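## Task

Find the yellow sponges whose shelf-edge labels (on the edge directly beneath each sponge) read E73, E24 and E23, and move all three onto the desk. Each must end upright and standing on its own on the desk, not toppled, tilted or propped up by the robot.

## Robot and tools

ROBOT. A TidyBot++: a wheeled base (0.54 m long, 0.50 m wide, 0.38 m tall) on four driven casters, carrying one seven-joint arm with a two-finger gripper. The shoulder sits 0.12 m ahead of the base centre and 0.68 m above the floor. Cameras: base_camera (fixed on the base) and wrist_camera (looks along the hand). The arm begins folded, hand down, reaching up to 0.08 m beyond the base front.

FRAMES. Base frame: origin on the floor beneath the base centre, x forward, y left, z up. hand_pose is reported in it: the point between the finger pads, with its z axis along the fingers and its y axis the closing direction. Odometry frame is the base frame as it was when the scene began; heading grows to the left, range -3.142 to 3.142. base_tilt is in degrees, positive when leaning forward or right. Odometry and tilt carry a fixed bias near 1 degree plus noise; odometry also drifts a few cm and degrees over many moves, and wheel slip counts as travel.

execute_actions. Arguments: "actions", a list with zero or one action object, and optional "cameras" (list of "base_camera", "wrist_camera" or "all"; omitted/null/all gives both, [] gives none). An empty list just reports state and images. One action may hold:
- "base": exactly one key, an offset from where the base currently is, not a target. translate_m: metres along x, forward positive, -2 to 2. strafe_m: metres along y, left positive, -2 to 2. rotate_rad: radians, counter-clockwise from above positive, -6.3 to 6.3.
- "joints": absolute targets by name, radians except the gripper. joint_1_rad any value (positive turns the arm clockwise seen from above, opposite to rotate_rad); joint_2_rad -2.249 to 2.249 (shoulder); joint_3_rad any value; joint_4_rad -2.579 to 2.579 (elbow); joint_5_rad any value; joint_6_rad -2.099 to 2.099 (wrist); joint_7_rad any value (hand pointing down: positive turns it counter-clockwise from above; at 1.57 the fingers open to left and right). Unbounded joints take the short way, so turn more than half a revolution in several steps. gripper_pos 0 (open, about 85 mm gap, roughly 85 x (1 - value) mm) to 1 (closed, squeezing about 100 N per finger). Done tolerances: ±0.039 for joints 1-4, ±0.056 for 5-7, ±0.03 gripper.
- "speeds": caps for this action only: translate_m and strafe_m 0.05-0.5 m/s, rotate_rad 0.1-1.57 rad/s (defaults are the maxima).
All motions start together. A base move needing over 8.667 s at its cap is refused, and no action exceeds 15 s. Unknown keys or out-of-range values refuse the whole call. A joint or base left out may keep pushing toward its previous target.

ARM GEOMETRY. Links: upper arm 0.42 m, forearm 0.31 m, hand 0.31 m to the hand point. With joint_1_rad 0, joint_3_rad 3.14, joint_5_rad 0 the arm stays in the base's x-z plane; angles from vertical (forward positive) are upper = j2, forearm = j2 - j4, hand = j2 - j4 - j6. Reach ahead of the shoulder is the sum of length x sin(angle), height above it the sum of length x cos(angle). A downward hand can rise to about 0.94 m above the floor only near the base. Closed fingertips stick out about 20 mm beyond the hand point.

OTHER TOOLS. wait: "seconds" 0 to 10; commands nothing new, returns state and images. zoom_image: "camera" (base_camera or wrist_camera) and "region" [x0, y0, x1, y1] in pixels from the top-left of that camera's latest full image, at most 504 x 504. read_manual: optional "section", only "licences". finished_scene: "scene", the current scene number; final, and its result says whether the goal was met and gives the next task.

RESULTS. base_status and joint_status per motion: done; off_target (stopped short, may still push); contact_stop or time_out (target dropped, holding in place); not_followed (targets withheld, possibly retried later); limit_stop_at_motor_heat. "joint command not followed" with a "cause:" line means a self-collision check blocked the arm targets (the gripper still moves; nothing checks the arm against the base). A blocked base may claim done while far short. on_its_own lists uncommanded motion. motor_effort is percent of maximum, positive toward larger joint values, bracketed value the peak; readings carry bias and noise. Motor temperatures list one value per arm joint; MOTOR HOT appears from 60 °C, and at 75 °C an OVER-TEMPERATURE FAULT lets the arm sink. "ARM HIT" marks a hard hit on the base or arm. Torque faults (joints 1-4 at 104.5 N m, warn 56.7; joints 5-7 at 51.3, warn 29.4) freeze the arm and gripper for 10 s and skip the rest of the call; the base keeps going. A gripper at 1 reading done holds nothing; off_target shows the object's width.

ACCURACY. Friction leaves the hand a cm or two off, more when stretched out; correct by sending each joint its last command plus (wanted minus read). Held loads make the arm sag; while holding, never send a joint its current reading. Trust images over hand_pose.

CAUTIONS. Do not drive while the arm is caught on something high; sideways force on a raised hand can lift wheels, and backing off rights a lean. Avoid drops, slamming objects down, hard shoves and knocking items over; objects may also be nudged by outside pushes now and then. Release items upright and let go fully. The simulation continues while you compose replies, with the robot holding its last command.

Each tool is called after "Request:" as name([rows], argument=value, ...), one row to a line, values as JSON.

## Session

Request:
execute_actions(actions=[])

Scene clock: 0.00 s.
Motor temperatures (°C, as the motors report them): [34 33 29 29 34 43 45]
base_odometry: x=+0.000 y=+0.000 heading=+0.000 (m, m, rad; odometry frame)
base_tilt: forward=-0.1 right=+0.2 (deg)
base_status: not commanded
joint_positions: joint_1_rad=+0.056 joint_2_rad=-0.305 joint_3_rad=+3.150 joint_4_rad=-2.524 joint_5_rad=+0.003 joint_6_rad=-0.870 joint_7_rad=+1.514 gripper_pos=+0.000
joint_status: not commanded
motor_effort: joint_1_rad=+0 joint_2_rad=-4 joint_3_rad=+1 joint_4_rad=+17 joint_5_rad=-1 joint_6_rad=+1 joint_7_rad=+1 (%)
hand_pose: x=+0.2591 y=-0.0081 z=+0.5824 quat_wxyz=(+0.000, +0.998, -0.060, +0.026) (m; base frame)
pictures: base_camera, wrist_camera
Images, in order (width x height): base_camera 644x364, wrist_camera 644x476.

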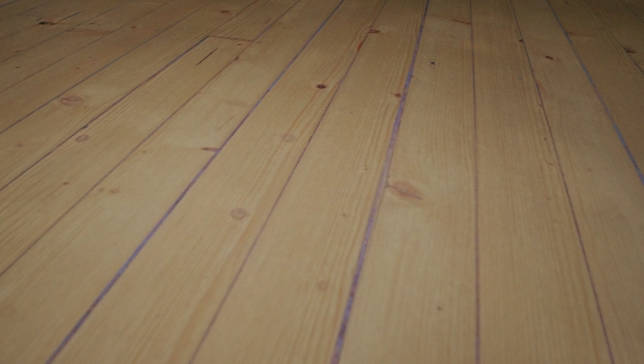

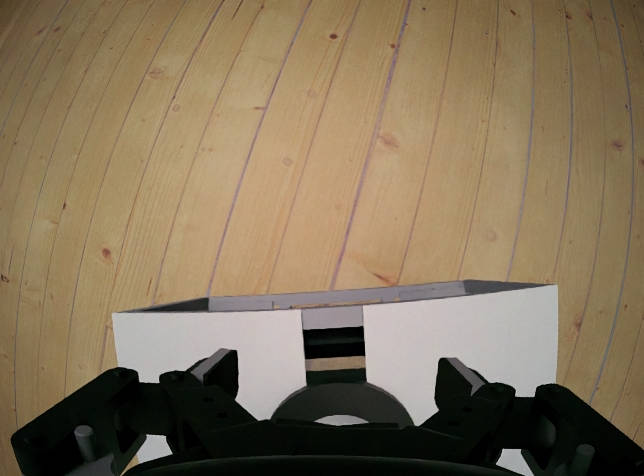

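Request:
execute_actions([
  {"base":{"rotate_rad":-0.27},"joints":{"joint_6_rad":0.4,"joint_1_rad":-0.015,"joint_7_rad":1.59}},
])

Scene clock: 1.73 s.
Motor temperatures (°C, as the motors report them): [34 33 29 29 34 43 45]
base_odometry: x=+0.000 y=+0.000 heading=-0.270 (m, m, rad; odometry frame)
base_tilt: forward=-0.1 right=+0.3 (deg)
base_status: done
joint_positions: joint_1_rad=-0.002 joint_2_rad=-0.305 joint_3_rad=+3.150 joint_4_rad=-2.524 joint_5_rad=+0.003 joint_6_rad=+0.403 joint_7_rad=+1.568 gripper_pos=+0.000
joint_status: all done
motor_effort: joint_1_rad=+0(0) joint_2_rad=-7(7) joint_3_rad=+1(2) joint_4_rad=+19(18) joint_5_rad=-1(1) joint_6_rad=+8(8) joint_7_rad=+1(2) (%)
hand_pose: x=+0.5452 y=-0.0014 z=+0.8174 quat_wxyz=(+0.000, +0.789, -0.003, +0.615) (m; base frame)
pictures: base_camera, wrist_camera
Images, in order (width x height): base_camera 644x364, wrist_camera 644x476.

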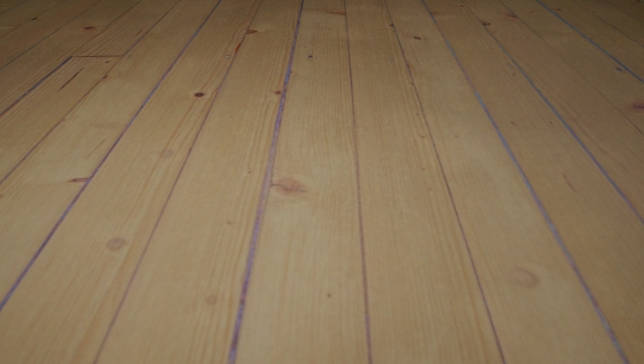

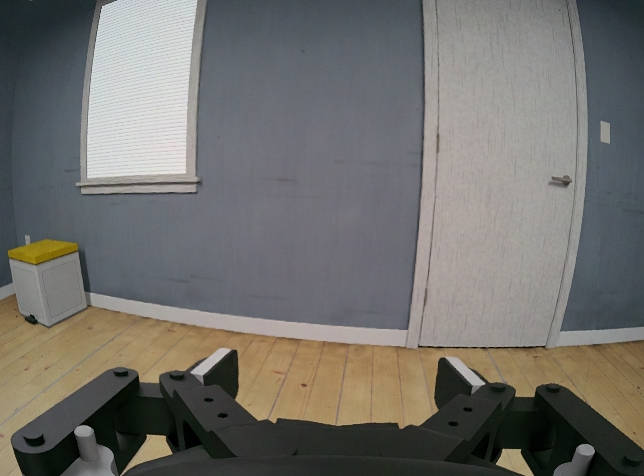

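Request:
execute_actions([
  {"base":{"rotate_rad":1.56}},
])

Scene clock: 4.30 s.
Motor temperatures (°C, as the motors report them): [34 33 29 29 34 43 45]
base_odometry: x=+0.000 y=+0.000 heading=+1.289 (m, m, rad; odometry frame)
base_tilt: forward=-0.2 right=+0.2 (deg)
base_status: done
joint_positions: joint_1_rad=-0.008 joint_2_rad=-0.305 joint_3_rad=+3.150 joint_4_rad=-2.524 joint_5_rad=+0.003 joint_6_rad=+0.403 joint_7_rad=+1.568 gripper_pos=+0.000
joint_status: not commanded
motor_effort: joint_1_rad=+0(1) joint_2_rad=-7(8) joint_3_rad=+1(2) joint_4_rad=+18(19) joint_5_rad=-1(0) joint_6_rad=+8(8) joint_7_rad=+1(1) (%)
hand_pose: x=+0.5452 y=+0.0012 z=+0.8174 quat_wxyz=(-0.002, +0.789, -0.001, +0.615) (m; base frame)
pictures: base_camera, wrist_camera
Images, in order (width x height): base_camera 644x364, wrist_camera 644x476.

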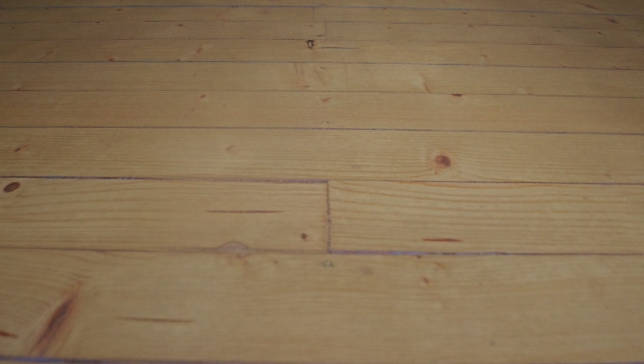

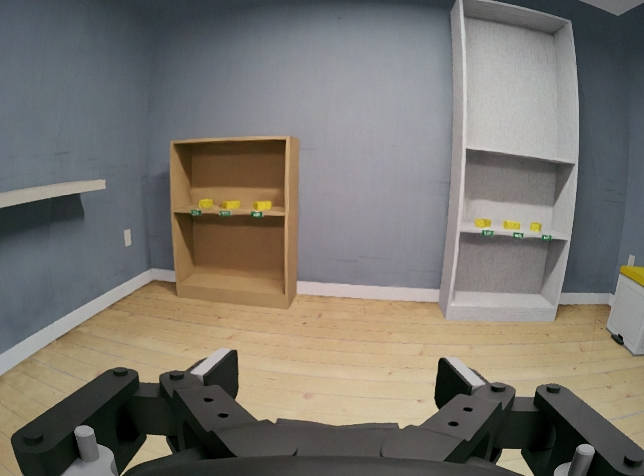

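Request:
execute_actions([
  {"base":{"translate_m":0.85},"joints":{"joint_2_rad":0.1,"joint_4_rad":-2.4,"joint_6_rad":0.65}},
], cameras=["wrist_camera"])

Request:
execute_actions([
  {"base":{"strafe_m":0.45}},
])

Scene clock: 7.57 s.
Motor temperatures (°C, as the motors report them): [34 33 29 29 34 43 45]
base_odometry: x=+0.235 y=+0.817 heading=+1.290 (m, m, rad; odometry frame)
base_tilt: forward=-0.1 right=+0.3 (deg)
base_status: done
joint_positions: joint_1_rad=-0.008 joint_2_rad=+0.091 joint_3_rad=+3.150 joint_4_rad=-2.415 joint_5_rad=+0.003 joint_6_rad=+0.628 joint_7_rad=+1.568 gripper_pos=+0.000
joint_status: all done
motor_effort: joint_1_rad=+0(0) joint_2_rad=-18(21) joint_3_rad=+0(1) joint_4_rad=+15(20) joint_5_rad=-1(1) joint_6_rad=+8(8) joint_7_rad=+2(1) (%)
hand_pose: x=+0.6407 y=+0.0016 z=+0.7540 quat_wxyz=(+0.000, +0.807, +0.000, +0.591) (m; base frame)
pictures: wrist_camera
Images, in order (width x height): wrist_camera 644x476.

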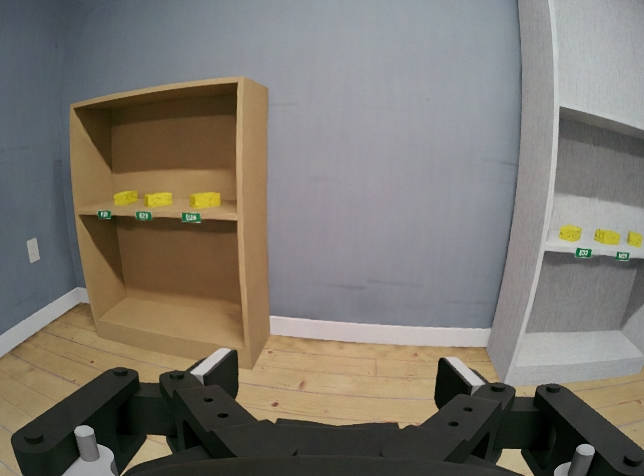

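Scene clock: 9.83 s.
Motor temperatures (°C, as the motors report them): [34 33 29 29 34 43 45]
base_odometry: x=-0.198 y=+0.942 heading=+1.290 (m, m, rad; odometry frame)
base_tilt: forward=-0.1 right=+0.2 (deg)
base_status: done
joint_positions: joint_1_rad=-0.012 joint_2_rad=+0.091 joint_3_rad=+3.150 joint_4_rad=-2.415 joint_5_rad=+0.003 joint_6_rad=+0.629 joint_7_rad=+1.568 gripper_pos=+0.000
joint_status: not commanded
motor_effort: joint_1_rad=+0(2) joint_2_rad=-18(19) joint_3_rad=+0(1) joint_4_rad=+15(15) joint_5_rad=-1(1) joint_6_rad=+8(8) joint_7_rad=+1(1) (%)
hand_pose: x=+0.6407 y=+0.0040 z=+0.7541 quat_wxyz=(-0.002, +0.807, +0.002, +0.591) (m; base frame)
pictures: base_camera, wrist_camera
Images, in order (width x height): base_camera 644x364, wrist_camera 644x476.

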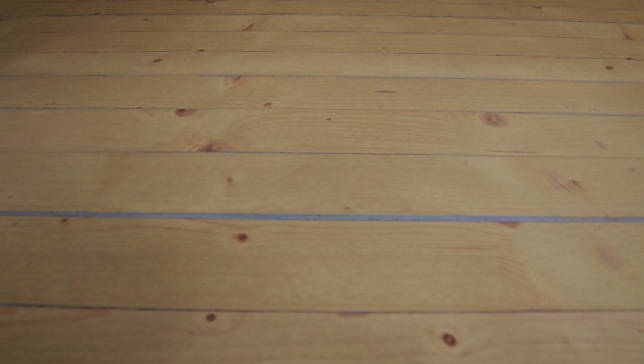

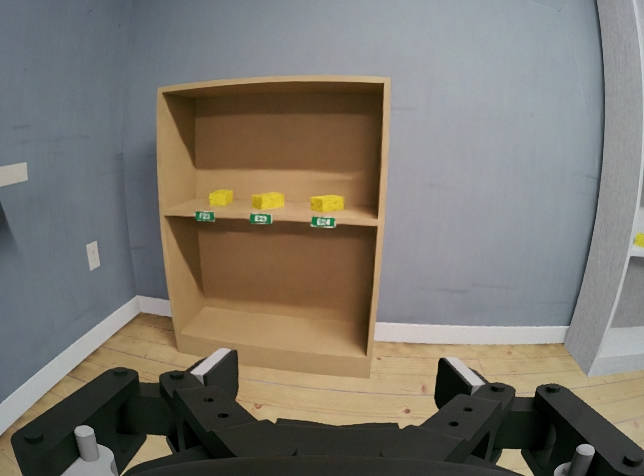

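Request:
execute_actions([
  {"base":{"translate_m":0.6}},
])

Scene clock: 12.60 s.
Motor temperatures (°C, as the motors report them): [34 33 29 29 34 43 45]
base_odometry: x=-0.032 y=+1.519 heading=+1.290 (m, m, rad; odometry frame)
base_tilt: forward=-0.2 right=+0.3 (deg)
base_status: done
joint_positions: joint_1_rad=-0.012 joint_2_rad=+0.091 joint_3_rad=+3.150 joint_4_rad=-2.414 joint_5_rad=+0.003 joint_6_rad=+0.629 joint_7_rad=+1.568 gripper_pos=+0.000
joint_status: not commanded
motor_effort: joint_1_rad=+0(0) joint_2_rad=-18(21) joint_3_rad=+1(0) joint_4_rad=+15(17) joint_5_rad=-1(1) joint_6_rad=+8(9) joint_7_rad=+1(1) (%)
hand_pose: x=+0.6412 y=+0.0040 z=+0.7548 quat_wxyz=(-0.002, +0.806, +0.002, +0.592) (m; base frame)
pictures: base_camera, wrist_camera
Images, in order (width x height): base_camera 644x364, wrist_camera 644x476.

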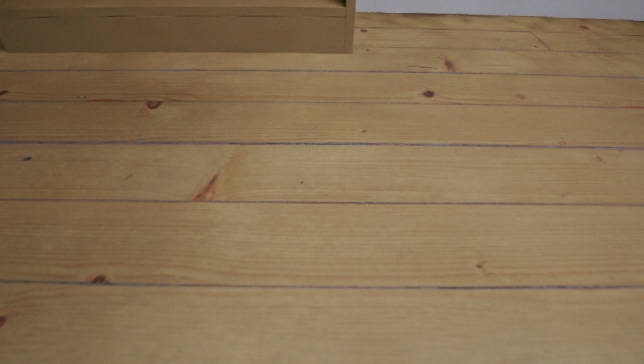

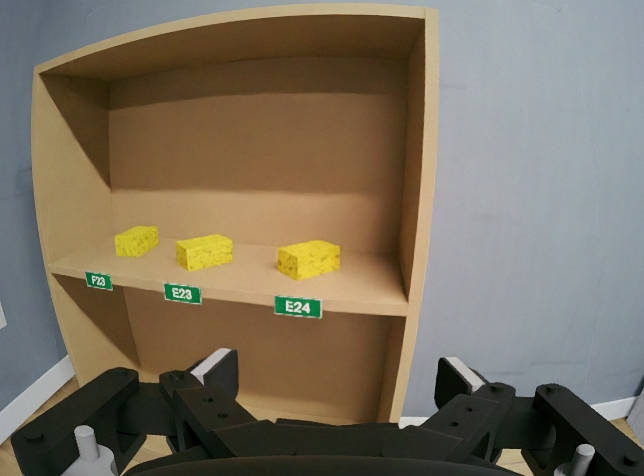

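Request:
execute_actions([
  {"base":{"strafe_m":0.28},"joints":{"joint_1_rad":0.41,"joint_2_rad":0.4,"joint_4_rad":-1.65,"joint_6_rad":-0.45}},
], cameras=["wrist_camera"])

Request:
execute_actions([
  {"base":{"translate_m":0.3},"speeds":{"translate_m":0.2}},
])

Scene clock: 16.00 s.
Motor temperatures (°C, as the motors report them): [34 33 29 29 34 43 45]
base_odometry: x=-0.301 y=+1.596 heading=+1.290 (m, m, rad; odometry frame)
base_tilt: forward=-0.1 right=+0.3 (deg)
base_status: done
joint_positions: joint_1_rad=+0.401 joint_2_rad=+0.381 joint_3_rad=+3.149 joint_4_rad=-1.669 joint_5_rad=+0.003 joint_6_rad=-0.429 joint_7_rad=+1.568 gripper_pos=+0.000
joint_status: all done
motor_effort: joint_1_rad=+0(3) joint_2_rad=-32(33) joint_3_rad=+1(2) joint_4_rad=+18(18) joint_5_rad=-1(0) joint_6_rad=+5(8) joint_7_rad=+1(1) (%)
hand_pose: x=+0.6949 y=-0.2478 z=+0.6818 quat_wxyz=(+0.068, +0.926, -0.192, +0.318) (m; base frame)
pictures: wrist_camera
Images, in order (width x height): wrist_camera 644x476.

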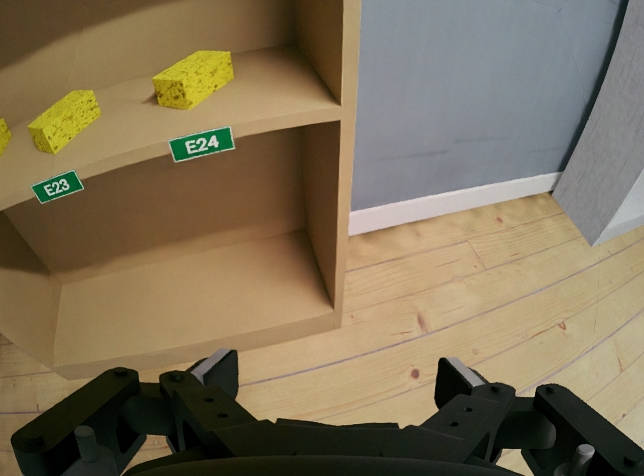

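Scene clock: 18.27 s.
Motor temperatures (°C, as the motors report them): [34 33 29 29 34 43 45]
base_odometry: x=-0.218 y=+1.885 heading=+1.291 (m, m, rad; odometry frame)
base_tilt: forward=-0.1 right=+0.2 (deg)
base_status: done
joint_positions: joint_1_rad=+0.402 joint_2_rad=+0.387 joint_3_rad=+3.149 joint_4_rad=-1.666 joint_5_rad=+0.003 joint_6_rad=-0.430 joint_7_rad=+1.568 gripper_pos=+0.000
joint_status: not commanded
motor_effort: joint_1_rad=+0(1) joint_2_rad=-31(34) joint_3_rad=+0(1) joint_4_rad=+18(20) joint_5_rad=-1(1) joint_6_rad=+5(6) joint_7_rad=+1(2) (%)
hand_pose: x=+0.6954 y=-0.2487 z=+0.6791 quat_wxyz=(+0.067, +0.927, -0.192, +0.316) (m; base frame)
pictures: base_camera, wrist_camera
Images, in order (width x height): base_camera 644x364, wrist_camera 644x476.

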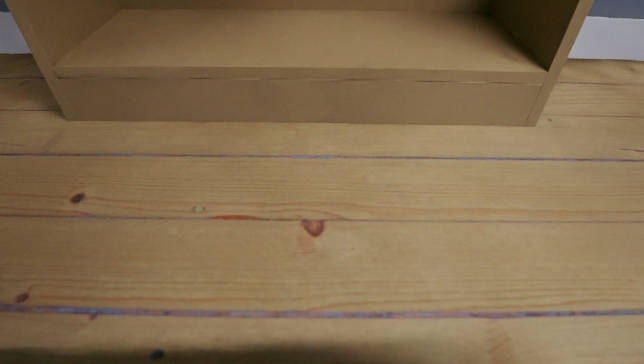

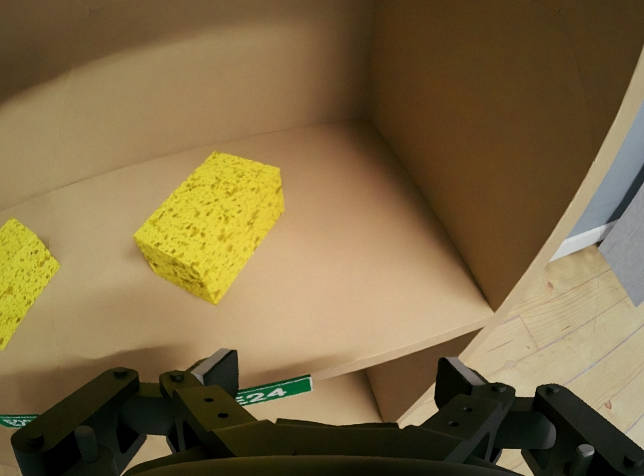

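Request:
execute_actions([
  {"base":{"strafe_m":0.04},"joints":{"joint_7_rad":1.08}},
], cameras=[])

Request:
execute_actions([
  {"base":{"translate_m":0.12},"speeds":{"translate_m":0.1}},
], cameras=["wrist_camera"])

Scene clock: 19.93 s.
Motor temperatures (°C, as the motors report them): [34 33 29 29 34 43 45]
base_odometry: x=-0.257 y=+1.896 heading=+1.290 (m, m, rad; odometry frame)
base_tilt: forward=-0.1 right=+0.3 (deg)
base_status: done
joint_positions: joint_1_rad=+0.405 joint_2_rad=+0.388 joint_3_rad=+3.148 joint_4_rad=-1.666 joint_5_rad=+0.003 joint_6_rad=-0.431 joint_7_rad=+1.079 gripper_pos=+0.000
joint_status: all done
motor_effort: joint_1_rad=+1(3) joint_2_rad=-32(34) joint_3_rad=+0(1) joint_4_rad=+18(19) joint_5_rad=-1(1) joint_6_rad=+5(5) joint_7_rad=+1(1) (%)
hand_pose: x=+0.6948 y=-0.2498 z=+0.6789 quat_wxyz=(-0.011, +0.852, -0.412, +0.323) (m; base frame)
pictures: none
No camera images: the call's "cameras" was empty. Leave "cameras" out to get every camera's image.

Scene clock: 21.70 s.
Motor temperatures (°C, as the motors report them): [34 33 29 29 34 43 45]
base_odometry: x=-0.224 y=+2.012 heading=+1.291 (m, m, rad; odometry frame)
base_tilt: forward=-0.2 right=+0.3 (deg)
base_status: done
joint_positions: joint_1_rad=+0.405 joint_2_rad=+0.389 joint_3_rad=+3.148 joint_4_rad=-1.665 joint_5_rad=+0.003 joint_6_rad=-0.431 joint_7_rad=+1.079 gripper_pos=+0.000
joint_status: not commanded
motor_effort: joint_1_rad=+0(1) joint_2_rad=-32(36) joint_3_rad=+0(1) joint_4_rad=+18(20) joint_5_rad=-1(1) joint_6_rad=+5(5) joint_7_rad=+1(1) (%)
hand_pose: x=+0.6950 y=-0.2500 z=+0.6781 quat_wxyz=(-0.011, +0.852, -0.412, +0.322) (m; base frame)
pictures: wrist_camera
Images, in order (width x height): wrist_camera 644x476.

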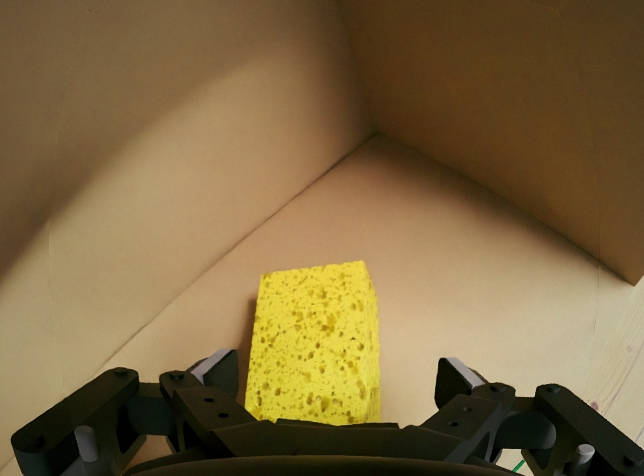

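Request:
execute_actions([
  {"base":{"translate_m":0.025},"joints":{"joint_2_rad":0.46,"joint_6_rad":-0.36}},
], cameras=["wrist_camera"])

Scene clock: 22.87 s.
Motor temperatures (°C, as the motors report them): [34 33 29 29 34 43 45]
base_odometry: x=-0.217 y=+2.036 heading=+1.291 (m, m, rad; odometry frame)
base_tilt: forward=-0.1 right=+0.2 (deg)
base_status: done
joint_positions: joint_1_rad=+0.405 joint_2_rad=+0.456 joint_3_rad=+3.148 joint_4_rad=-1.662 joint_5_rad=+0.003 joint_6_rad=-0.378 joint_7_rad=+1.079 gripper_pos=+0.000
joint_status: all done
motor_effort: joint_1_rad=+0(3) joint_2_rad=-34(37) joint_3_rad=+0(1) joint_4_rad=+18(19) joint_5_rad=-1(1) joint_6_rad=+5(5) joint_7_rad=+0(1) (%)
hand_pose: x=+0.7069 y=-0.2554 z=+0.6475 quat_wxyz=(-0.010, +0.854, -0.412, +0.317) (m; base frame)
pictures: wrist_camera
Images, in order (width x height): wrist_camera 644x476.

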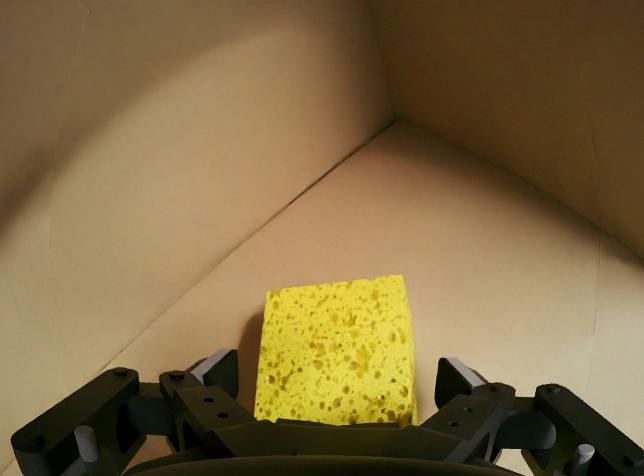

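Request:
execute_actions([
  {"joints":{"joint_2_rad":0.52}},
], cameras=["wrist_camera"])

Request:
execute_actions([
  {"joints":{"gripper_pos":1}},
], cameras=["wrist_camera"])

Scene clock: 23.97 s.
Motor temperatures (°C, as the motors report them): [34 33 29 29 34 43 45]
base_odometry: x=-0.217 y=+2.036 heading=+1.291 (m, m, rad; odometry frame)
base_tilt: forward=-0.1 right=+0.2 (deg)
base_status: not commanded
joint_positions: joint_1_rad=+0.405 joint_2_rad=+0.484 joint_3_rad=+3.148 joint_4_rad=-1.656 joint_5_rad=+0.003 joint_6_rad=-0.373 joint_7_rad=+1.079 gripper_pos=+0.000
joint_status: all done
motor_effort: joint_1_rad=+0(1) joint_2_rad=-32(35) joint_3_rad=+0(1) joint_4_rad=+15(18) joint_5_rad=-1(2) joint_6_rad=+4(5) joint_7_rad=+1(0) (%)
hand_pose: x=+0.7095 y=-0.2566 z=+0.6329 quat_wxyz=(-0.010, +0.856, -0.414, +0.309) (m; base frame)
pictures: wrist_camera
Images, in order (width x height): wrist_camera 644x476.

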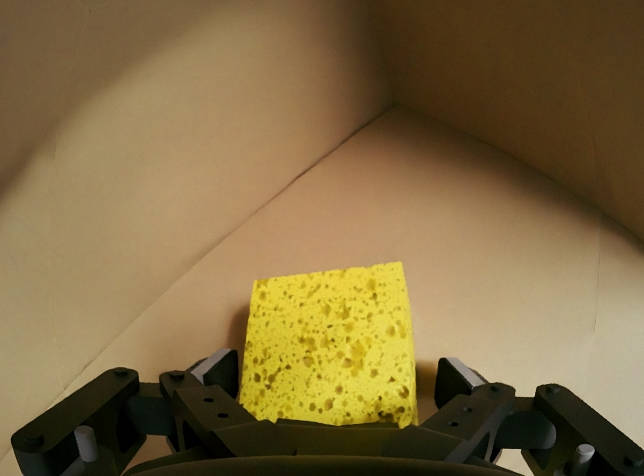

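Scene clock: 25.07 s.
Motor temperatures (°C, as the motors report them): [34 33 29 29 34 43 45]
base_odometry: x=-0.217 y=+2.036 heading=+1.291 (m, m, rad; odometry frame)
base_tilt: forward=-0.1 right=+0.2 (deg)
base_status: not commanded
joint_positions: joint_1_rad=+0.405 joint_2_rad=+0.483 joint_3_rad=+3.148 joint_4_rad=-1.648 joint_5_rad=+0.003 joint_6_rad=-0.369 joint_7_rad=+1.079 gripper_pos=+0.331
joint_status: gripper_pos off_target (ended at +0.331, target +1.000)
motor_effort: joint_1_rad=+1(1) joint_2_rad=-28(33) joint_3_rad=+0(2) joint_4_rad=+14(16) joint_5_rad=-1(2) joint_6_rad=+4(4) joint_7_rad=+1(1) (%)
hand_pose: x=+0.7135 y=-0.2583 z=+0.6378 quat_wxyz=(-0.010, +0.855, -0.413, +0.315) (m; base frame)
pictures: wrist_camera
Images, in order (width x height): wrist_camera 644x476.

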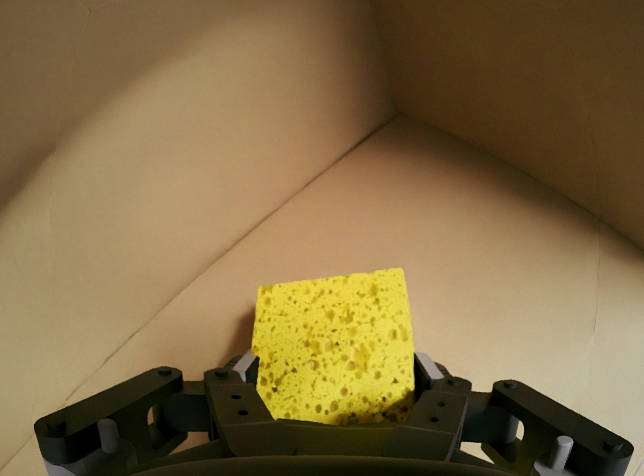

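Request:
execute_actions([
  {"joints":{"joint_2_rad":0.42}},
], cameras=[])

Request:
execute_actions([
  {"base":{"translate_m":-0.5}},
], cameras=[])

Request:
execute_actions([
  {"base":{"strafe_m":-0.8},"joints":{"joint_1_rad":-0.01,"joint_2_rad":0.0,"joint_4_rad":-1.6,"joint_6_rad":-0.3,"joint_7_rad":1.59}},
], cameras=[])

Request:
execute_actions([
  {"base":{"rotate_rad":-3.14}},
])

Scene clock: 26.77 s.
Motor temperatures (°C, as the motors report them): [34 33 29 29 34 43 45]
base_odometry: x=-0.217 y=+2.036 heading=+1.291 (m, m, rad; odometry frame)
base_tilt: forward=-0.1 right=+0.3 (deg)
base_status: not commanded
joint_positions: joint_1_rad=+0.405 joint_2_rad=+0.435 joint_3_rad=+3.148 joint_4_rad=-1.648 joint_5_rad=+0.003 joint_6_rad=-0.369 joint_7_rad=+1.079 gripper_pos=+0.331
joint_status: all done
motor_effort: joint_1_rad=+0(0) joint_2_rad=-34(37) joint_3_rad=+1(0) joint_4_rad=+18(19) joint_5_rad=-1(1) joint_6_rad=+5(5) joint_7_rad=+1(1) (%)
hand_pose: x=+0.7148 y=-0.2589 z=+0.6695 quat_wxyz=(-0.011, +0.847, -0.409, +0.338) (m; base frame)
pictures: none
No camera images: the call's "cameras" was empty. Leave "cameras" out to get every camera's image.

Scene clock: 29.27 s.
Motor temperatures (°C, as the motors report them): [34 33 29 29 34 43 45]
base_odometry: x=-0.355 y=+1.555 heading=+1.291 (m, m, rad; odometry frame)
base_tilt: forward=-0.2 right=+0.3 (deg)
base_status: done
joint_positions: joint_1_rad=+0.409 joint_2_rad=+0.428 joint_3_rad=+3.149 joint_4_rad=-1.648 joint_5_rad=+0.003 joint_6_rad=-0.369 joint_7_rad=+1.079 gripper_pos=+0.331
joint_status: not commanded
motor_effort: joint_1_rad=+0(4) joint_2_rad=-34(37) joint_3_rad=+0(3) joint_4_rad=+19(19) joint_5_rad=-1(1) joint_6_rad=+5(6) joint_7_rad=+1(1) (%)
hand_pose: x=+0.7138 y=-0.2611 z=+0.6738 quat_wxyz=(-0.011, +0.846, -0.410, +0.341) (m; base frame)
pictures: none
No camera images: the call's "cameras" was empty. Leave "cameras" out to get every camera's image.

Scene clock: 32.23 s.
Motor temperatures (°C, as the motors report them): [34 34 29 29 34 43 45]
base_odometry: x=+0.414 y=+1.334 heading=+1.291 (m, m, rad; odometry frame)
base_tilt: forward=-0.1 right=+0.3 (deg)
base_status: done
joint_positions: joint_1_rad=+0.000 joint_2_rad=+0.000 joint_3_rad=+3.145 joint_4_rad=-1.613 joint_5_rad=+0.003 joint_6_rad=-0.321 joint_7_rad=+1.570 gripper_pos=+0.331
joint_status: all done
motor_effort: joint_1_rad=+1(4) joint_2_rad=-21(35) joint_3_rad=+1(4) joint_4_rad=+21(22) joint_5_rad=-1(0) joint_6_rad=+8(8) joint_7_rad=+1(1) (%)
hand_pose: x=+0.7242 y=-0.0010 z=+0.9783 quat_wxyz=(+0.002, +0.823, -0.001, +0.568) (m; base frame)
pictures: none
No camera images: the call's "cameras" was empty. Leave "cameras" out to get every camera's image.

Scene clock: 35.60 s.
Motor temperatures (°C, as the motors report them): [34 34 29 29 34 43 45]
base_odometry: x=+0.414 y=+1.334 heading=-1.849 (m, m, rad; odometry frame)
base_tilt: forward=-0.1 right=+0.3 (deg)
base_status: done
joint_positions: joint_1_rad=-0.007 joint_2_rad=+0.000 joint_3_rad=+3.151 joint_4_rad=-1.613 joint_5_rad=+0.003 joint_6_rad=-0.321 joint_7_rad=+1.570 gripper_pos=+0.331
joint_status: not commanded
motor_effort: joint_1_rad=+0(3) joint_2_rad=-22(25) joint_3_rad=+1(3) joint_4_rad=+22(23) joint_5_rad=-1(1) joint_6_rad=+8(8) joint_7_rad=+1(1) (%)
hand_pose: x=+0.7243 y=-0.0003 z=+0.9784 quat_wxyz=(+0.002, +0.823, +0.000, +0.568) (m; base frame)
pictures: base_camera, wrist_camera
Images, in order (width x height): base_camera 644x364, wrist_camera 644x476.

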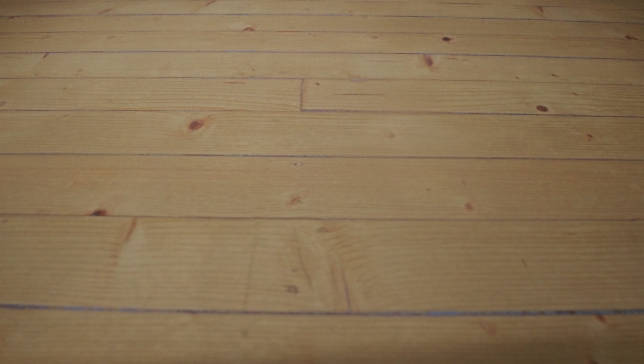

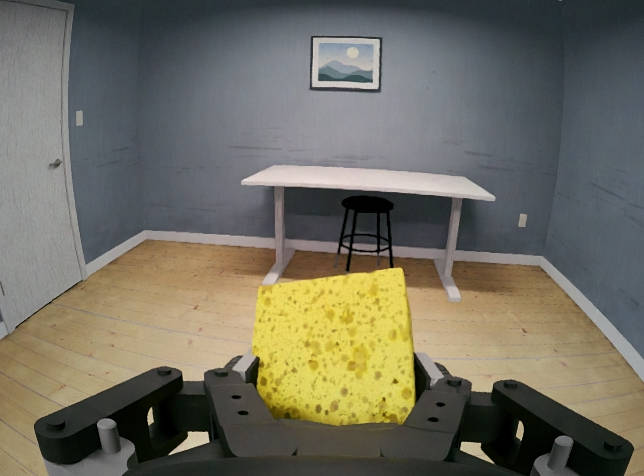

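Request:
execute_actions([
  {"base":{"translate_m":1.55},"joints":{"joint_6_rad":-0.6}},
])

Scene clock: 40.33 s.
Motor temperatures (°C, as the motors report them): [34 34 29 29 34 43 45]
base_odometry: x=-0.013 y=-0.156 heading=-1.849 (m, m, rad; odometry frame)
base_tilt: forward=-0.1 right=+0.2 (deg)
base_status: done
joint_positions: joint_1_rad=-0.007 joint_2_rad=-0.002 joint_3_rad=+3.151 joint_4_rad=-1.610 joint_5_rad=+0.003 joint_6_rad=-0.605 joint_7_rad=+1.570 gripper_pos=+0.331
joint_status: all done
motor_effort: joint_1_rad=+1(0) joint_2_rad=-20(24) joint_3_rad=+0(0) joint_4_rad=+21(24) joint_5_rad=-1(1) joint_6_rad=+7(9) joint_7_rad=+1(2) (%)
hand_pose: x=+0.6818 y=-0.0004 z=+0.9043 quat_wxyz=(+0.002, +0.894, -0.001, +0.448) (m; base frame)
pictures: base_camera, wrist_camera
Images, in order (width x height): base_camera 644x364, wrist_camera 644x476.

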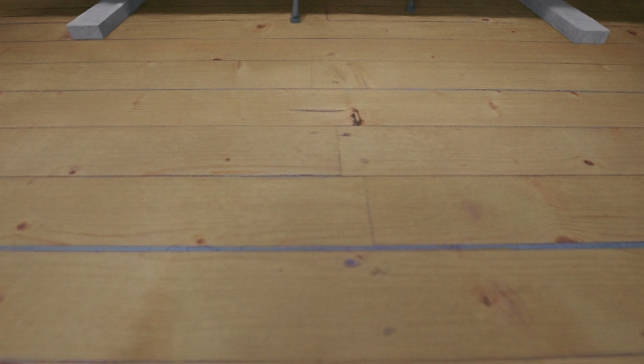

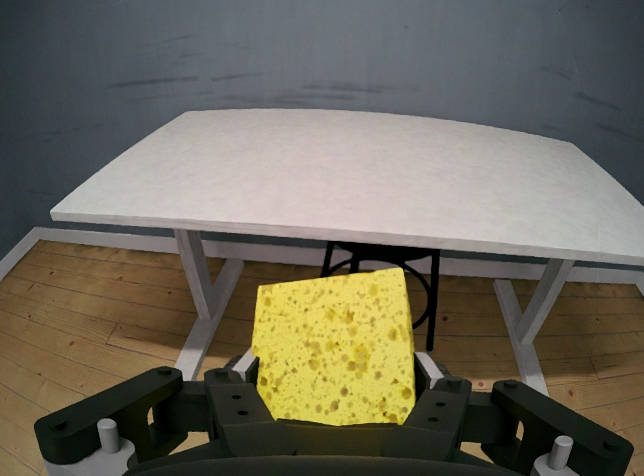

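Request:
execute_actions([
  {"base":{"translate_m":0.5}},
], cameras=[])

Request:
execute_actions([
  {"joints":{"joint_2_rad":0.25,"joint_4_rad":-1.46,"joint_6_rad":-0.79}},
])

Request:
execute_actions([
  {"joints":{"joint_2_rad":0.31}},
], cameras=[])

Scene clock: 45.07 s.
Motor temperatures (°C, as the motors report them): [34 34 29 29 34 43 45]
base_odometry: x=-0.151 y=-0.637 heading=-1.850 (m, m, rad; odometry frame)
base_tilt: forward=-0.1 right=+0.3 (deg)
base_status: done
joint_positions: joint_1_rad=-0.007 joint_2_rad=+0.004 joint_3_rad=+3.151 joint_4_rad=-1.610 joint_5_rad=+0.003 joint_6_rad=-0.605 joint_7_rad=+1.570 gripper_pos=+0.331
joint_status: not commanded
motor_effort: joint_1_rad=+1(1) joint_2_rad=-21(26) joint_3_rad=+1(2) joint_4_rad=+21(22) joint_5_rad=-1(1) joint_6_rad=+7(7) joint_7_rad=+1(1) (%)
hand_pose: x=+0.6830 y=-0.0004 z=+0.9012 quat_wxyz=(+0.002, +0.895, -0.001, +0.445) (m; base frame)
pictures: none
No camera images: the call's "cameras" was empty. Leave "cameras" out to get every camera's image.

Scene clock: 46.63 s.
Motor temperatures (°C, as the motors report them): [34 34 29 29 34 43 45]
base_odometry: x=-0.151 y=-0.637 heading=-1.850 (m, m, rad; odometry frame)
base_tilt: forward=-0.1 right=+0.2 (deg)
base_status: not commanded
joint_positions: joint_1_rad=-0.007 joint_2_rad=+0.251 joint_3_rad=+3.151 joint_4_rad=-1.481 joint_5_rad=+0.003 joint_6_rad=-0.770 joint_7_rad=+1.570 gripper_pos=+0.331
joint_status: all done
motor_effort: joint_1_rad=+0(0) joint_2_rad=-30(32) joint_3_rad=+0(0) joint_4_rad=+20(21) joint_5_rad=-1(1) joint_6_rad=+5(7) joint_7_rad=+1(0) (%)
hand_pose: x=+0.7196 y=-0.0002 z=+0.7887 quat_wxyz=(+0.003, +0.949, +0.000, +0.314) (m; base frame)
pictures: base_camera, wrist_camera
Images, in order (width x height): base_camera 644x364, wrist_camera 644x476.

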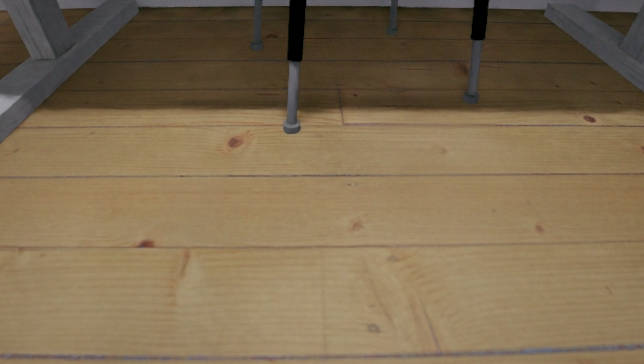

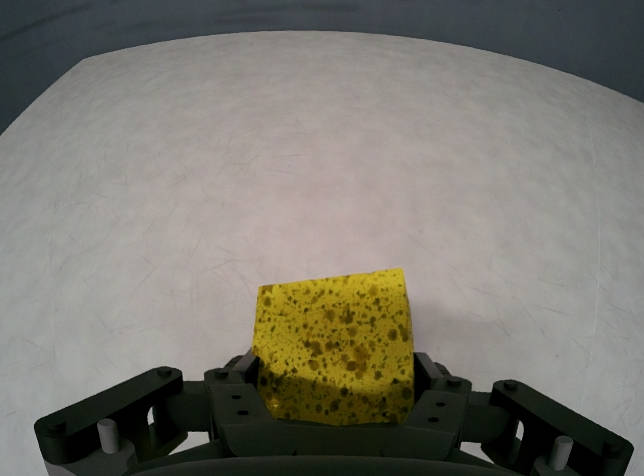

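Scene clock: 47.50 s.
Motor temperatures (°C, as the motors report them): [34 34 29 29 34 43 45]
base_odometry: x=-0.151 y=-0.637 heading=-1.850 (m, m, rad; odometry frame)
base_tilt: forward=-0.1 right=+0.3 (deg)
base_status: not commanded
joint_positions: joint_1_rad=-0.007 joint_2_rad=+0.301 joint_3_rad=+3.151 joint_4_rad=-1.479 joint_5_rad=+0.003 joint_6_rad=-0.770 joint_7_rad=+1.570 gripper_pos=+0.331
joint_status: all done
motor_effort: joint_1_rad=+0(0) joint_2_rad=-31(32) joint_3_rad=+0(0) joint_4_rad=+19(20) joint_5_rad=-1(1) joint_6_rad=+4(5) joint_7_rad=+1(1) (%)
hand_pose: x=+0.7251 y=-0.0002 z=+0.7603 quat_wxyz=(+0.003, +0.956, +0.000, +0.292) (m; base frame)
pictures: none
No camera images: the call's "cameras" was empty. Leave "cameras" out to get every camera's image.

Request:
execute_actions([
  {"joints":{"joint_2_rad":0.36,"joint_6_rad":-0.72}},
], cameras=["wrist_camera"])

Scene clock: 48.47 s.
Motor temperatures (°C, as the motors report them): [34 34 29 29 34 43 45]
base_odometry: x=-0.151 y=-0.637 heading=-1.850 (m, m, rad; odometry frame)
base_tilt: forward=-0.1 right=+0.2 (deg)
base_status: not commanded
joint_positions: joint_1_rad=-0.007 joint_2_rad=+0.328 joint_3_rad=+3.151 joint_4_rad=-1.471 joint_5_rad=+0.003 joint_6_rad=-0.738 joint_7_rad=+1.570 gripper_pos=+0.331
joint_status: all done
motor_effort: joint_1_rad=+0(1) joint_2_rad=-28(31) joint_3_rad=+1(0) joint_4_rad=+18(20) joint_5_rad=-1(1) joint_6_rad=+5(5) joint_7_rad=+1(1) (%)
hand_pose: x=+0.7379 y=-0.0001 z=+0.7528 quat_wxyz=(+0.003, +0.955, +0.000, +0.298) (m; base frame)
pictures: wrist_camera
Images, in order (width x height): wrist_camera 644x476.

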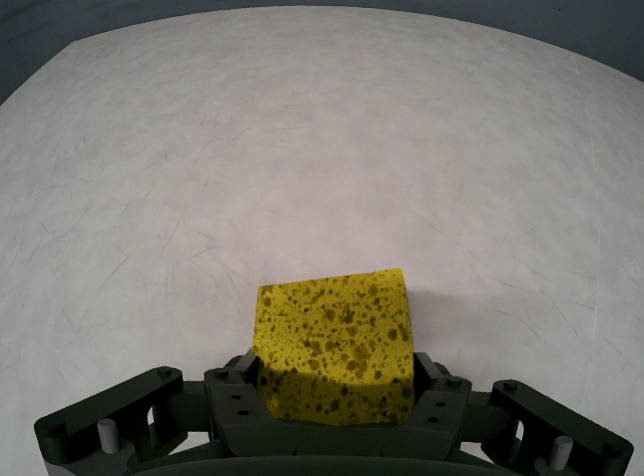

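Request:
execute_actions([
  {"joints":{"gripper_pos":0}},
], cameras=[])

Request:
execute_actions([
  {"joints":{"joint_2_rad":0.18}},
], cameras=["wrist_camera"])

Request:
execute_actions([
  {"base":{"translate_m":-2.0}},
], cameras=[])

Request:
execute_actions([
  {"base":{"rotate_rad":3.14},"joints":{"joint_1_rad":0.26,"joint_2_rad":0.4,"joint_4_rad":-1.68,"joint_6_rad":-0.41}},
], cameras=[])

Request:
execute_actions([
  {"base":{"strafe_m":0.9}},
])

Request:
execute_actions([
  {"base":{"translate_m":0.3},"speeds":{"translate_m":0.25}},
])

Scene clock: 50.90 s.
Motor temperatures (°C, as the motors report them): [34 34 29 29 34 43 45]
base_odometry: x=-0.151 y=-0.637 heading=-1.850 (m, m, rad; odometry frame)
base_tilt: forward=+0.0 right=+0.2 (deg)
base_status: not commanded
joint_positions: joint_1_rad=-0.007 joint_2_rad=+0.345 joint_3_rad=+3.151 joint_4_rad=-1.466 joint_5_rad=+0.003 joint_6_rad=-0.737 joint_7_rad=+1.570 gripper_pos=+0.000
joint_status: all done
motor_effort: joint_1_rad=+0(0) joint_2_rad=-32(32) joint_3_rad=+1(0) joint_4_rad=+20(20) joint_5_rad=-1(1) joint_6_rad=+4(5) joint_7_rad=+1(1) (%)
hand_pose: x=+0.7407 y=-0.0001 z=+0.7448 quat_wxyz=(+0.003, +0.956, +0.000, +0.292) (m; base frame)
pictures: none
No camera images: the call's "cameras" was empty. Leave "cameras" out to get every camera's image.

Scene clock: 52.07 s.
Motor temperatures (°C, as the motors report them): [34 34 29 29 34 43 45]
base_odometry: x=-0.151 y=-0.637 heading=-1.850 (m, m, rad; odometry frame)
base_tilt: forward=+0.0 right=+0.3 (deg)
base_status: not commanded
joint_positions: joint_1_rad=-0.007 joint_2_rad=+0.178 joint_3_rad=+3.151 joint_4_rad=-1.466 joint_5_rad=+0.003 joint_6_rad=-0.737 joint_7_rad=+1.570 gripper_pos=+0.000
joint_status: all done
motor_effort: joint_1_rad=+1(0) joint_2_rad=-27(35) joint_3_rad=+0(0) joint_4_rad=+20(21) joint_5_rad=-1(1) joint_6_rad=+6(6) joint_7_rad=+1(1) (%)
hand_pose: x=+0.7216 y=-0.0002 z=+0.8471 quat_wxyz=(+0.002, +0.929, +0.000, +0.371) (m; base frame)
pictures: wrist_camera
Images, in order (width x height): wrist_camera 644x476.

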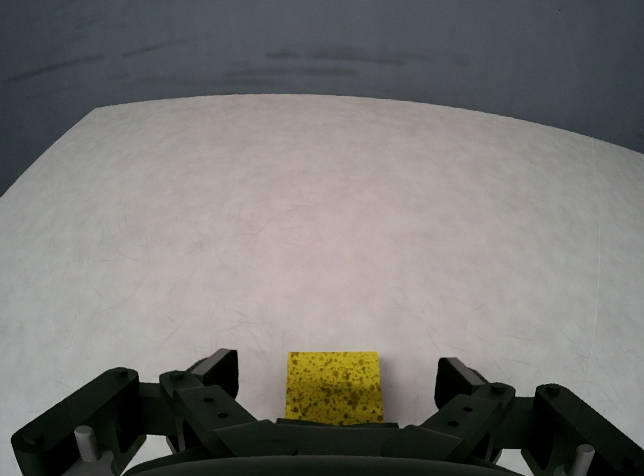

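Scene clock: 57.53 s.
Motor temperatures (°C, as the motors report them): [34 34 29 29 34 43 45]
base_odometry: x=+0.402 y=+1.285 heading=-1.851 (m, m, rad; odometry frame)
base_tilt: forward=-0.1 right=+0.2 (deg)
base_status: done
joint_positions: joint_1_rad=-0.007 joint_2_rad=+0.180 joint_3_rad=+3.151 joint_4_rad=-1.466 joint_5_rad=+0.003 joint_6_rad=-0.737 joint_7_rad=+1.570 gripper_pos=+0.000
joint_status: not commanded
motor_effort: joint_1_rad=+0(4) joint_2_rad=-27(31) joint_3_rad=+1(4) joint_4_rad=+20(22) joint_5_rad=-1(0) joint_6_rad=+6(6) joint_7_rad=+1(2) (%)
hand_pose: x=+0.7221 y=-0.0001 z=+0.8461 quat_wxyz=(+0.002, +0.929, +0.000, +0.370) (m; base frame)
pictures: none
No camera images: the call's "cameras" was empty. Leave "cameras" out to get every camera's image.

Scene clock: 61.03 s.
Motor temperatures (°C, as the motors report them): [34 34 29 29 34 43 45]
base_odometry: x=+0.402 y=+1.285 heading=+1.289 (m, m, rad; odometry frame)
base_tilt: forward=-0.1 right=+0.3 (deg)
base_status: done
joint_positions: joint_1_rad=+0.255 joint_2_rad=+0.414 joint_3_rad=+3.148 joint_4_rad=-1.664 joint_5_rad=+0.003 joint_6_rad=-0.424 joint_7_rad=+1.570 gripper_pos=+0.000
joint_status: all done
motor_effort: joint_1_rad=+1(5) joint_2_rad=-34(39) joint_3_rad=+0(4) joint_4_rad=+18(20) joint_5_rad=-1(2) joint_6_rad=+5(5) joint_7_rad=+1(0) (%)
hand_pose: x=+0.7279 y=-0.1615 z=+0.6644 quat_wxyz=(+0.043, +0.941, -0.122, +0.311) (m; base frame)
pictures: none
No camera images: the call's "cameras" was empty. Leave "cameras" out to get every camera's image.

Scene clock: 64.20 s.
Motor temperatures (°C, as the motors report them): [34 34 29 29 34 43 45]
base_odometry: x=-0.463 y=+1.534 heading=+1.290 (m, m, rad; odometry frame)
base_tilt: forward=-0.1 right=+0.3 (deg)
base_status: done
joint_positions: joint_1_rad=+0.258 joint_2_rad=+0.414 joint_3_rad=+3.148 joint_4_rad=-1.664 joint_5_rad=+0.003 joint_6_rad=-0.424 joint_7_rad=+1.570 gripper_pos=+0.000
joint_status: not commanded
motor_effort: joint_1_rad=+0(3) joint_2_rad=-33(34) joint_3_rad=+0(2) joint_4_rad=+18(19) joint_5_rad=-1(1) joint_6_rad=+5(5) joint_7_rad=+1(1) (%)
hand_pose: x=+0.7274 y=-0.1633 z=+0.6644 quat_wxyz=(+0.043, +0.941, -0.124, +0.311) (m; base frame)
pictures: base_camera, wrist_camera
Images, in order (width x height): base_camera 644x364, wrist_camera 644x476.

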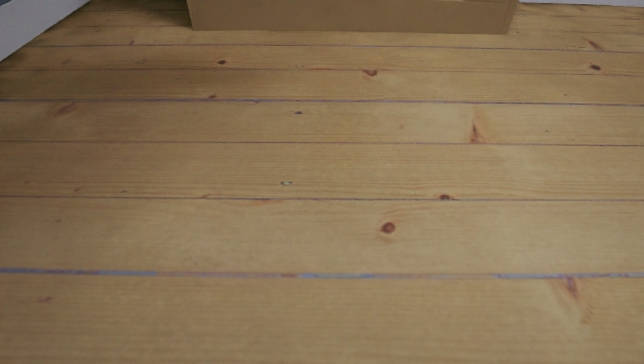

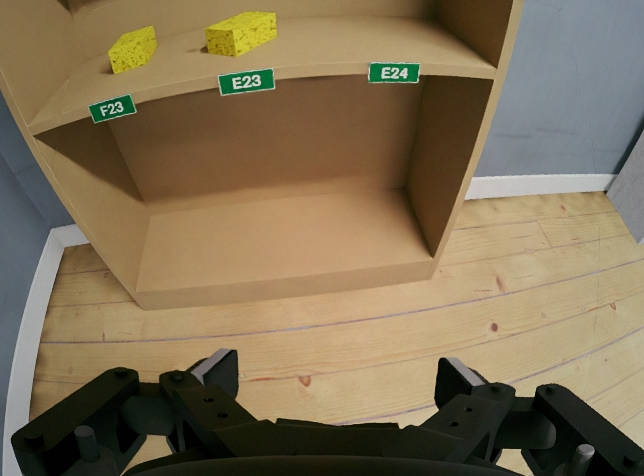

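Scene clock: 66.27 s.
Motor temperatures (°C, as the motors report them): [34 34 29 29 34 43 45]
base_odometry: x=-0.380 y=+1.823 heading=+1.290 (m, m, rad; odometry frame)
base_tilt: forward=-0.1 right=+0.2 (deg)
base_status: done
joint_positions: joint_1_rad=+0.258 joint_2_rad=+0.412 joint_3_rad=+3.148 joint_4_rad=-1.665 joint_5_rad=+0.003 joint_6_rad=-0.424 joint_7_rad=+1.570 gripper_pos=+0.000
joint_status: not commanded
motor_effort: joint_1_rad=+0(1) joint_2_rad=-32(36) joint_3_rad=+0(1) joint_4_rad=+18(19) joint_5_rad=-1(1) joint_6_rad=+5(5) joint_7_rad=+1(1) (%)
hand_pose: x=+0.7270 y=-0.1633 z=+0.6654 quat_wxyz=(+0.043, +0.941, -0.124, +0.312) (m; base frame)
pictures: base_camera, wrist_camera
Images, in order (width x height): base_camera 644x364, wrist_camera 644x476.

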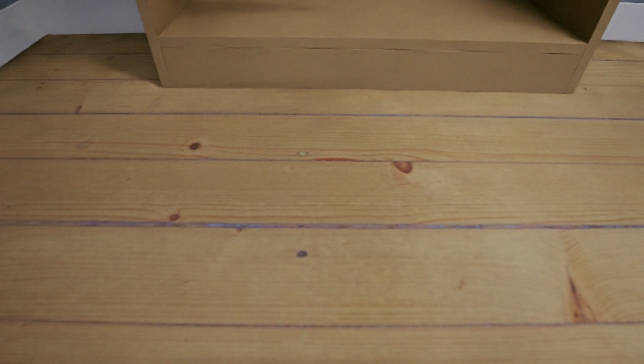

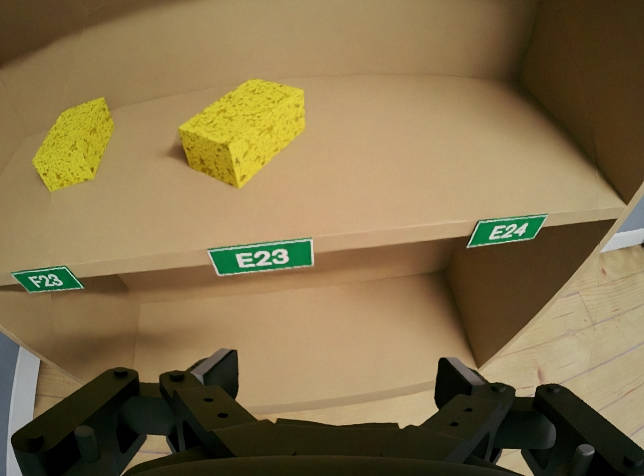

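Request:
execute_actions([
  {"base":{"translate_m":0.21},"speeds":{"translate_m":0.12},"joints":{"joint_7_rad":0.93,"joint_2_rad":0.37,"joint_1_rad":0.22}},
], cameras=["wrist_camera"])

Scene clock: 69.03 s.
Motor temperatures (°C, as the motors report them): [34 34 29 29 34 43 45]
base_odometry: x=-0.322 y=+2.025 heading=+1.291 (m, m, rad; odometry frame)
base_tilt: forward=-0.2 right=+0.3 (deg)
base_status: done
joint_positions: joint_1_rad=+0.231 joint_2_rad=+0.387 joint_3_rad=+3.148 joint_4_rad=-1.666 joint_5_rad=+0.003 joint_6_rad=-0.424 joint_7_rad=+0.929 gripper_pos=+0.000
joint_status: all done
motor_effort: joint_1_rad=+0(2) joint_2_rad=-32(34) joint_3_rad=+1(2) joint_4_rad=+18(19) joint_5_rad=-1(1) joint_6_rad=+5(6) joint_7_rad=+1(2) (%)
hand_pose: x=+0.7309 y=-0.1466 z=+0.6805 quat_wxyz=(-0.064, +0.856, -0.401, +0.320) (m; base frame)
pictures: wrist_camera
Images, in order (width x height): wrist_camera 644x476.

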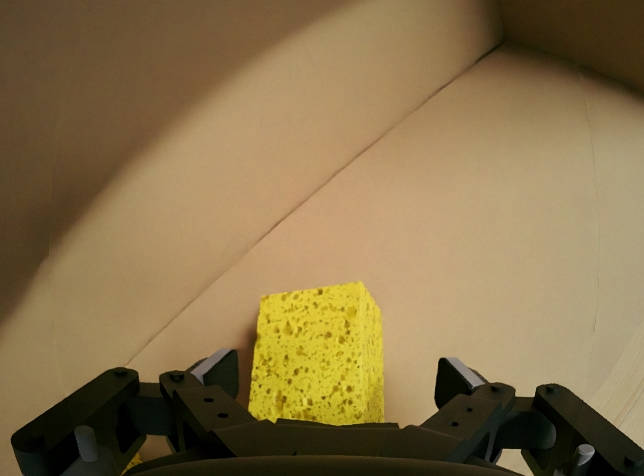

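Similar to before.

Request:
execute_actions([
  {"base":{"translate_m":0.025},"joints":{"joint_2_rad":0.46,"joint_6_rad":-0.36,"joint_1_rad":0.2}},
], cameras=["wrist_camera"])

Scene clock: 70.17 s.
Motor temperatures (°C, as the motors report them): [34 34 29 29 34 43 45]
base_odometry: x=-0.315 y=+2.049 heading=+1.291 (m, m, rad; odometry frame)
base_tilt: forward=-0.2 right=+0.3 (deg)
base_status: done
joint_positions: joint_1_rad=+0.210 joint_2_rad=+0.457 joint_3_rad=+3.148 joint_4_rad=-1.671 joint_5_rad=+0.003 joint_6_rad=-0.382 joint_7_rad=+0.929 gripper_pos=+0.000
joint_status: all done
motor_effort: joint_1_rad=+1(2) joint_2_rad=-33(36) joint_3_rad=+0(1) joint_4_rad=+17(19) joint_5_rad=-1(1) joint_6_rad=+5(5) joint_7_rad=+1(1) (%)
hand_pose: x=+0.7407 y=-0.1355 z=+0.6416 quat_wxyz=(-0.063, +0.865, -0.394, +0.304) (m; base frame)
pictures: wrist_camera
Images, in order (width x height): wrist_camera 644x476.

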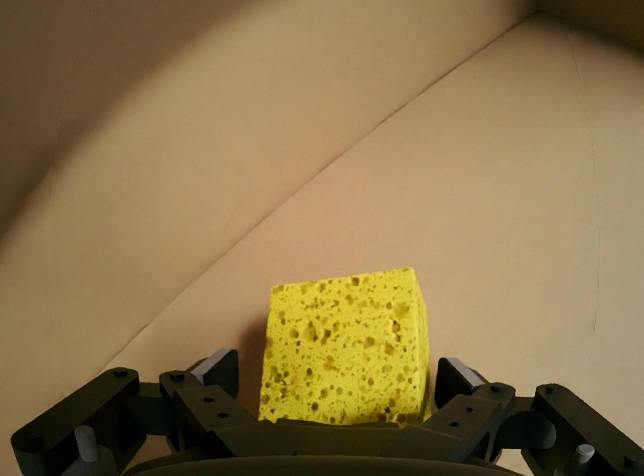

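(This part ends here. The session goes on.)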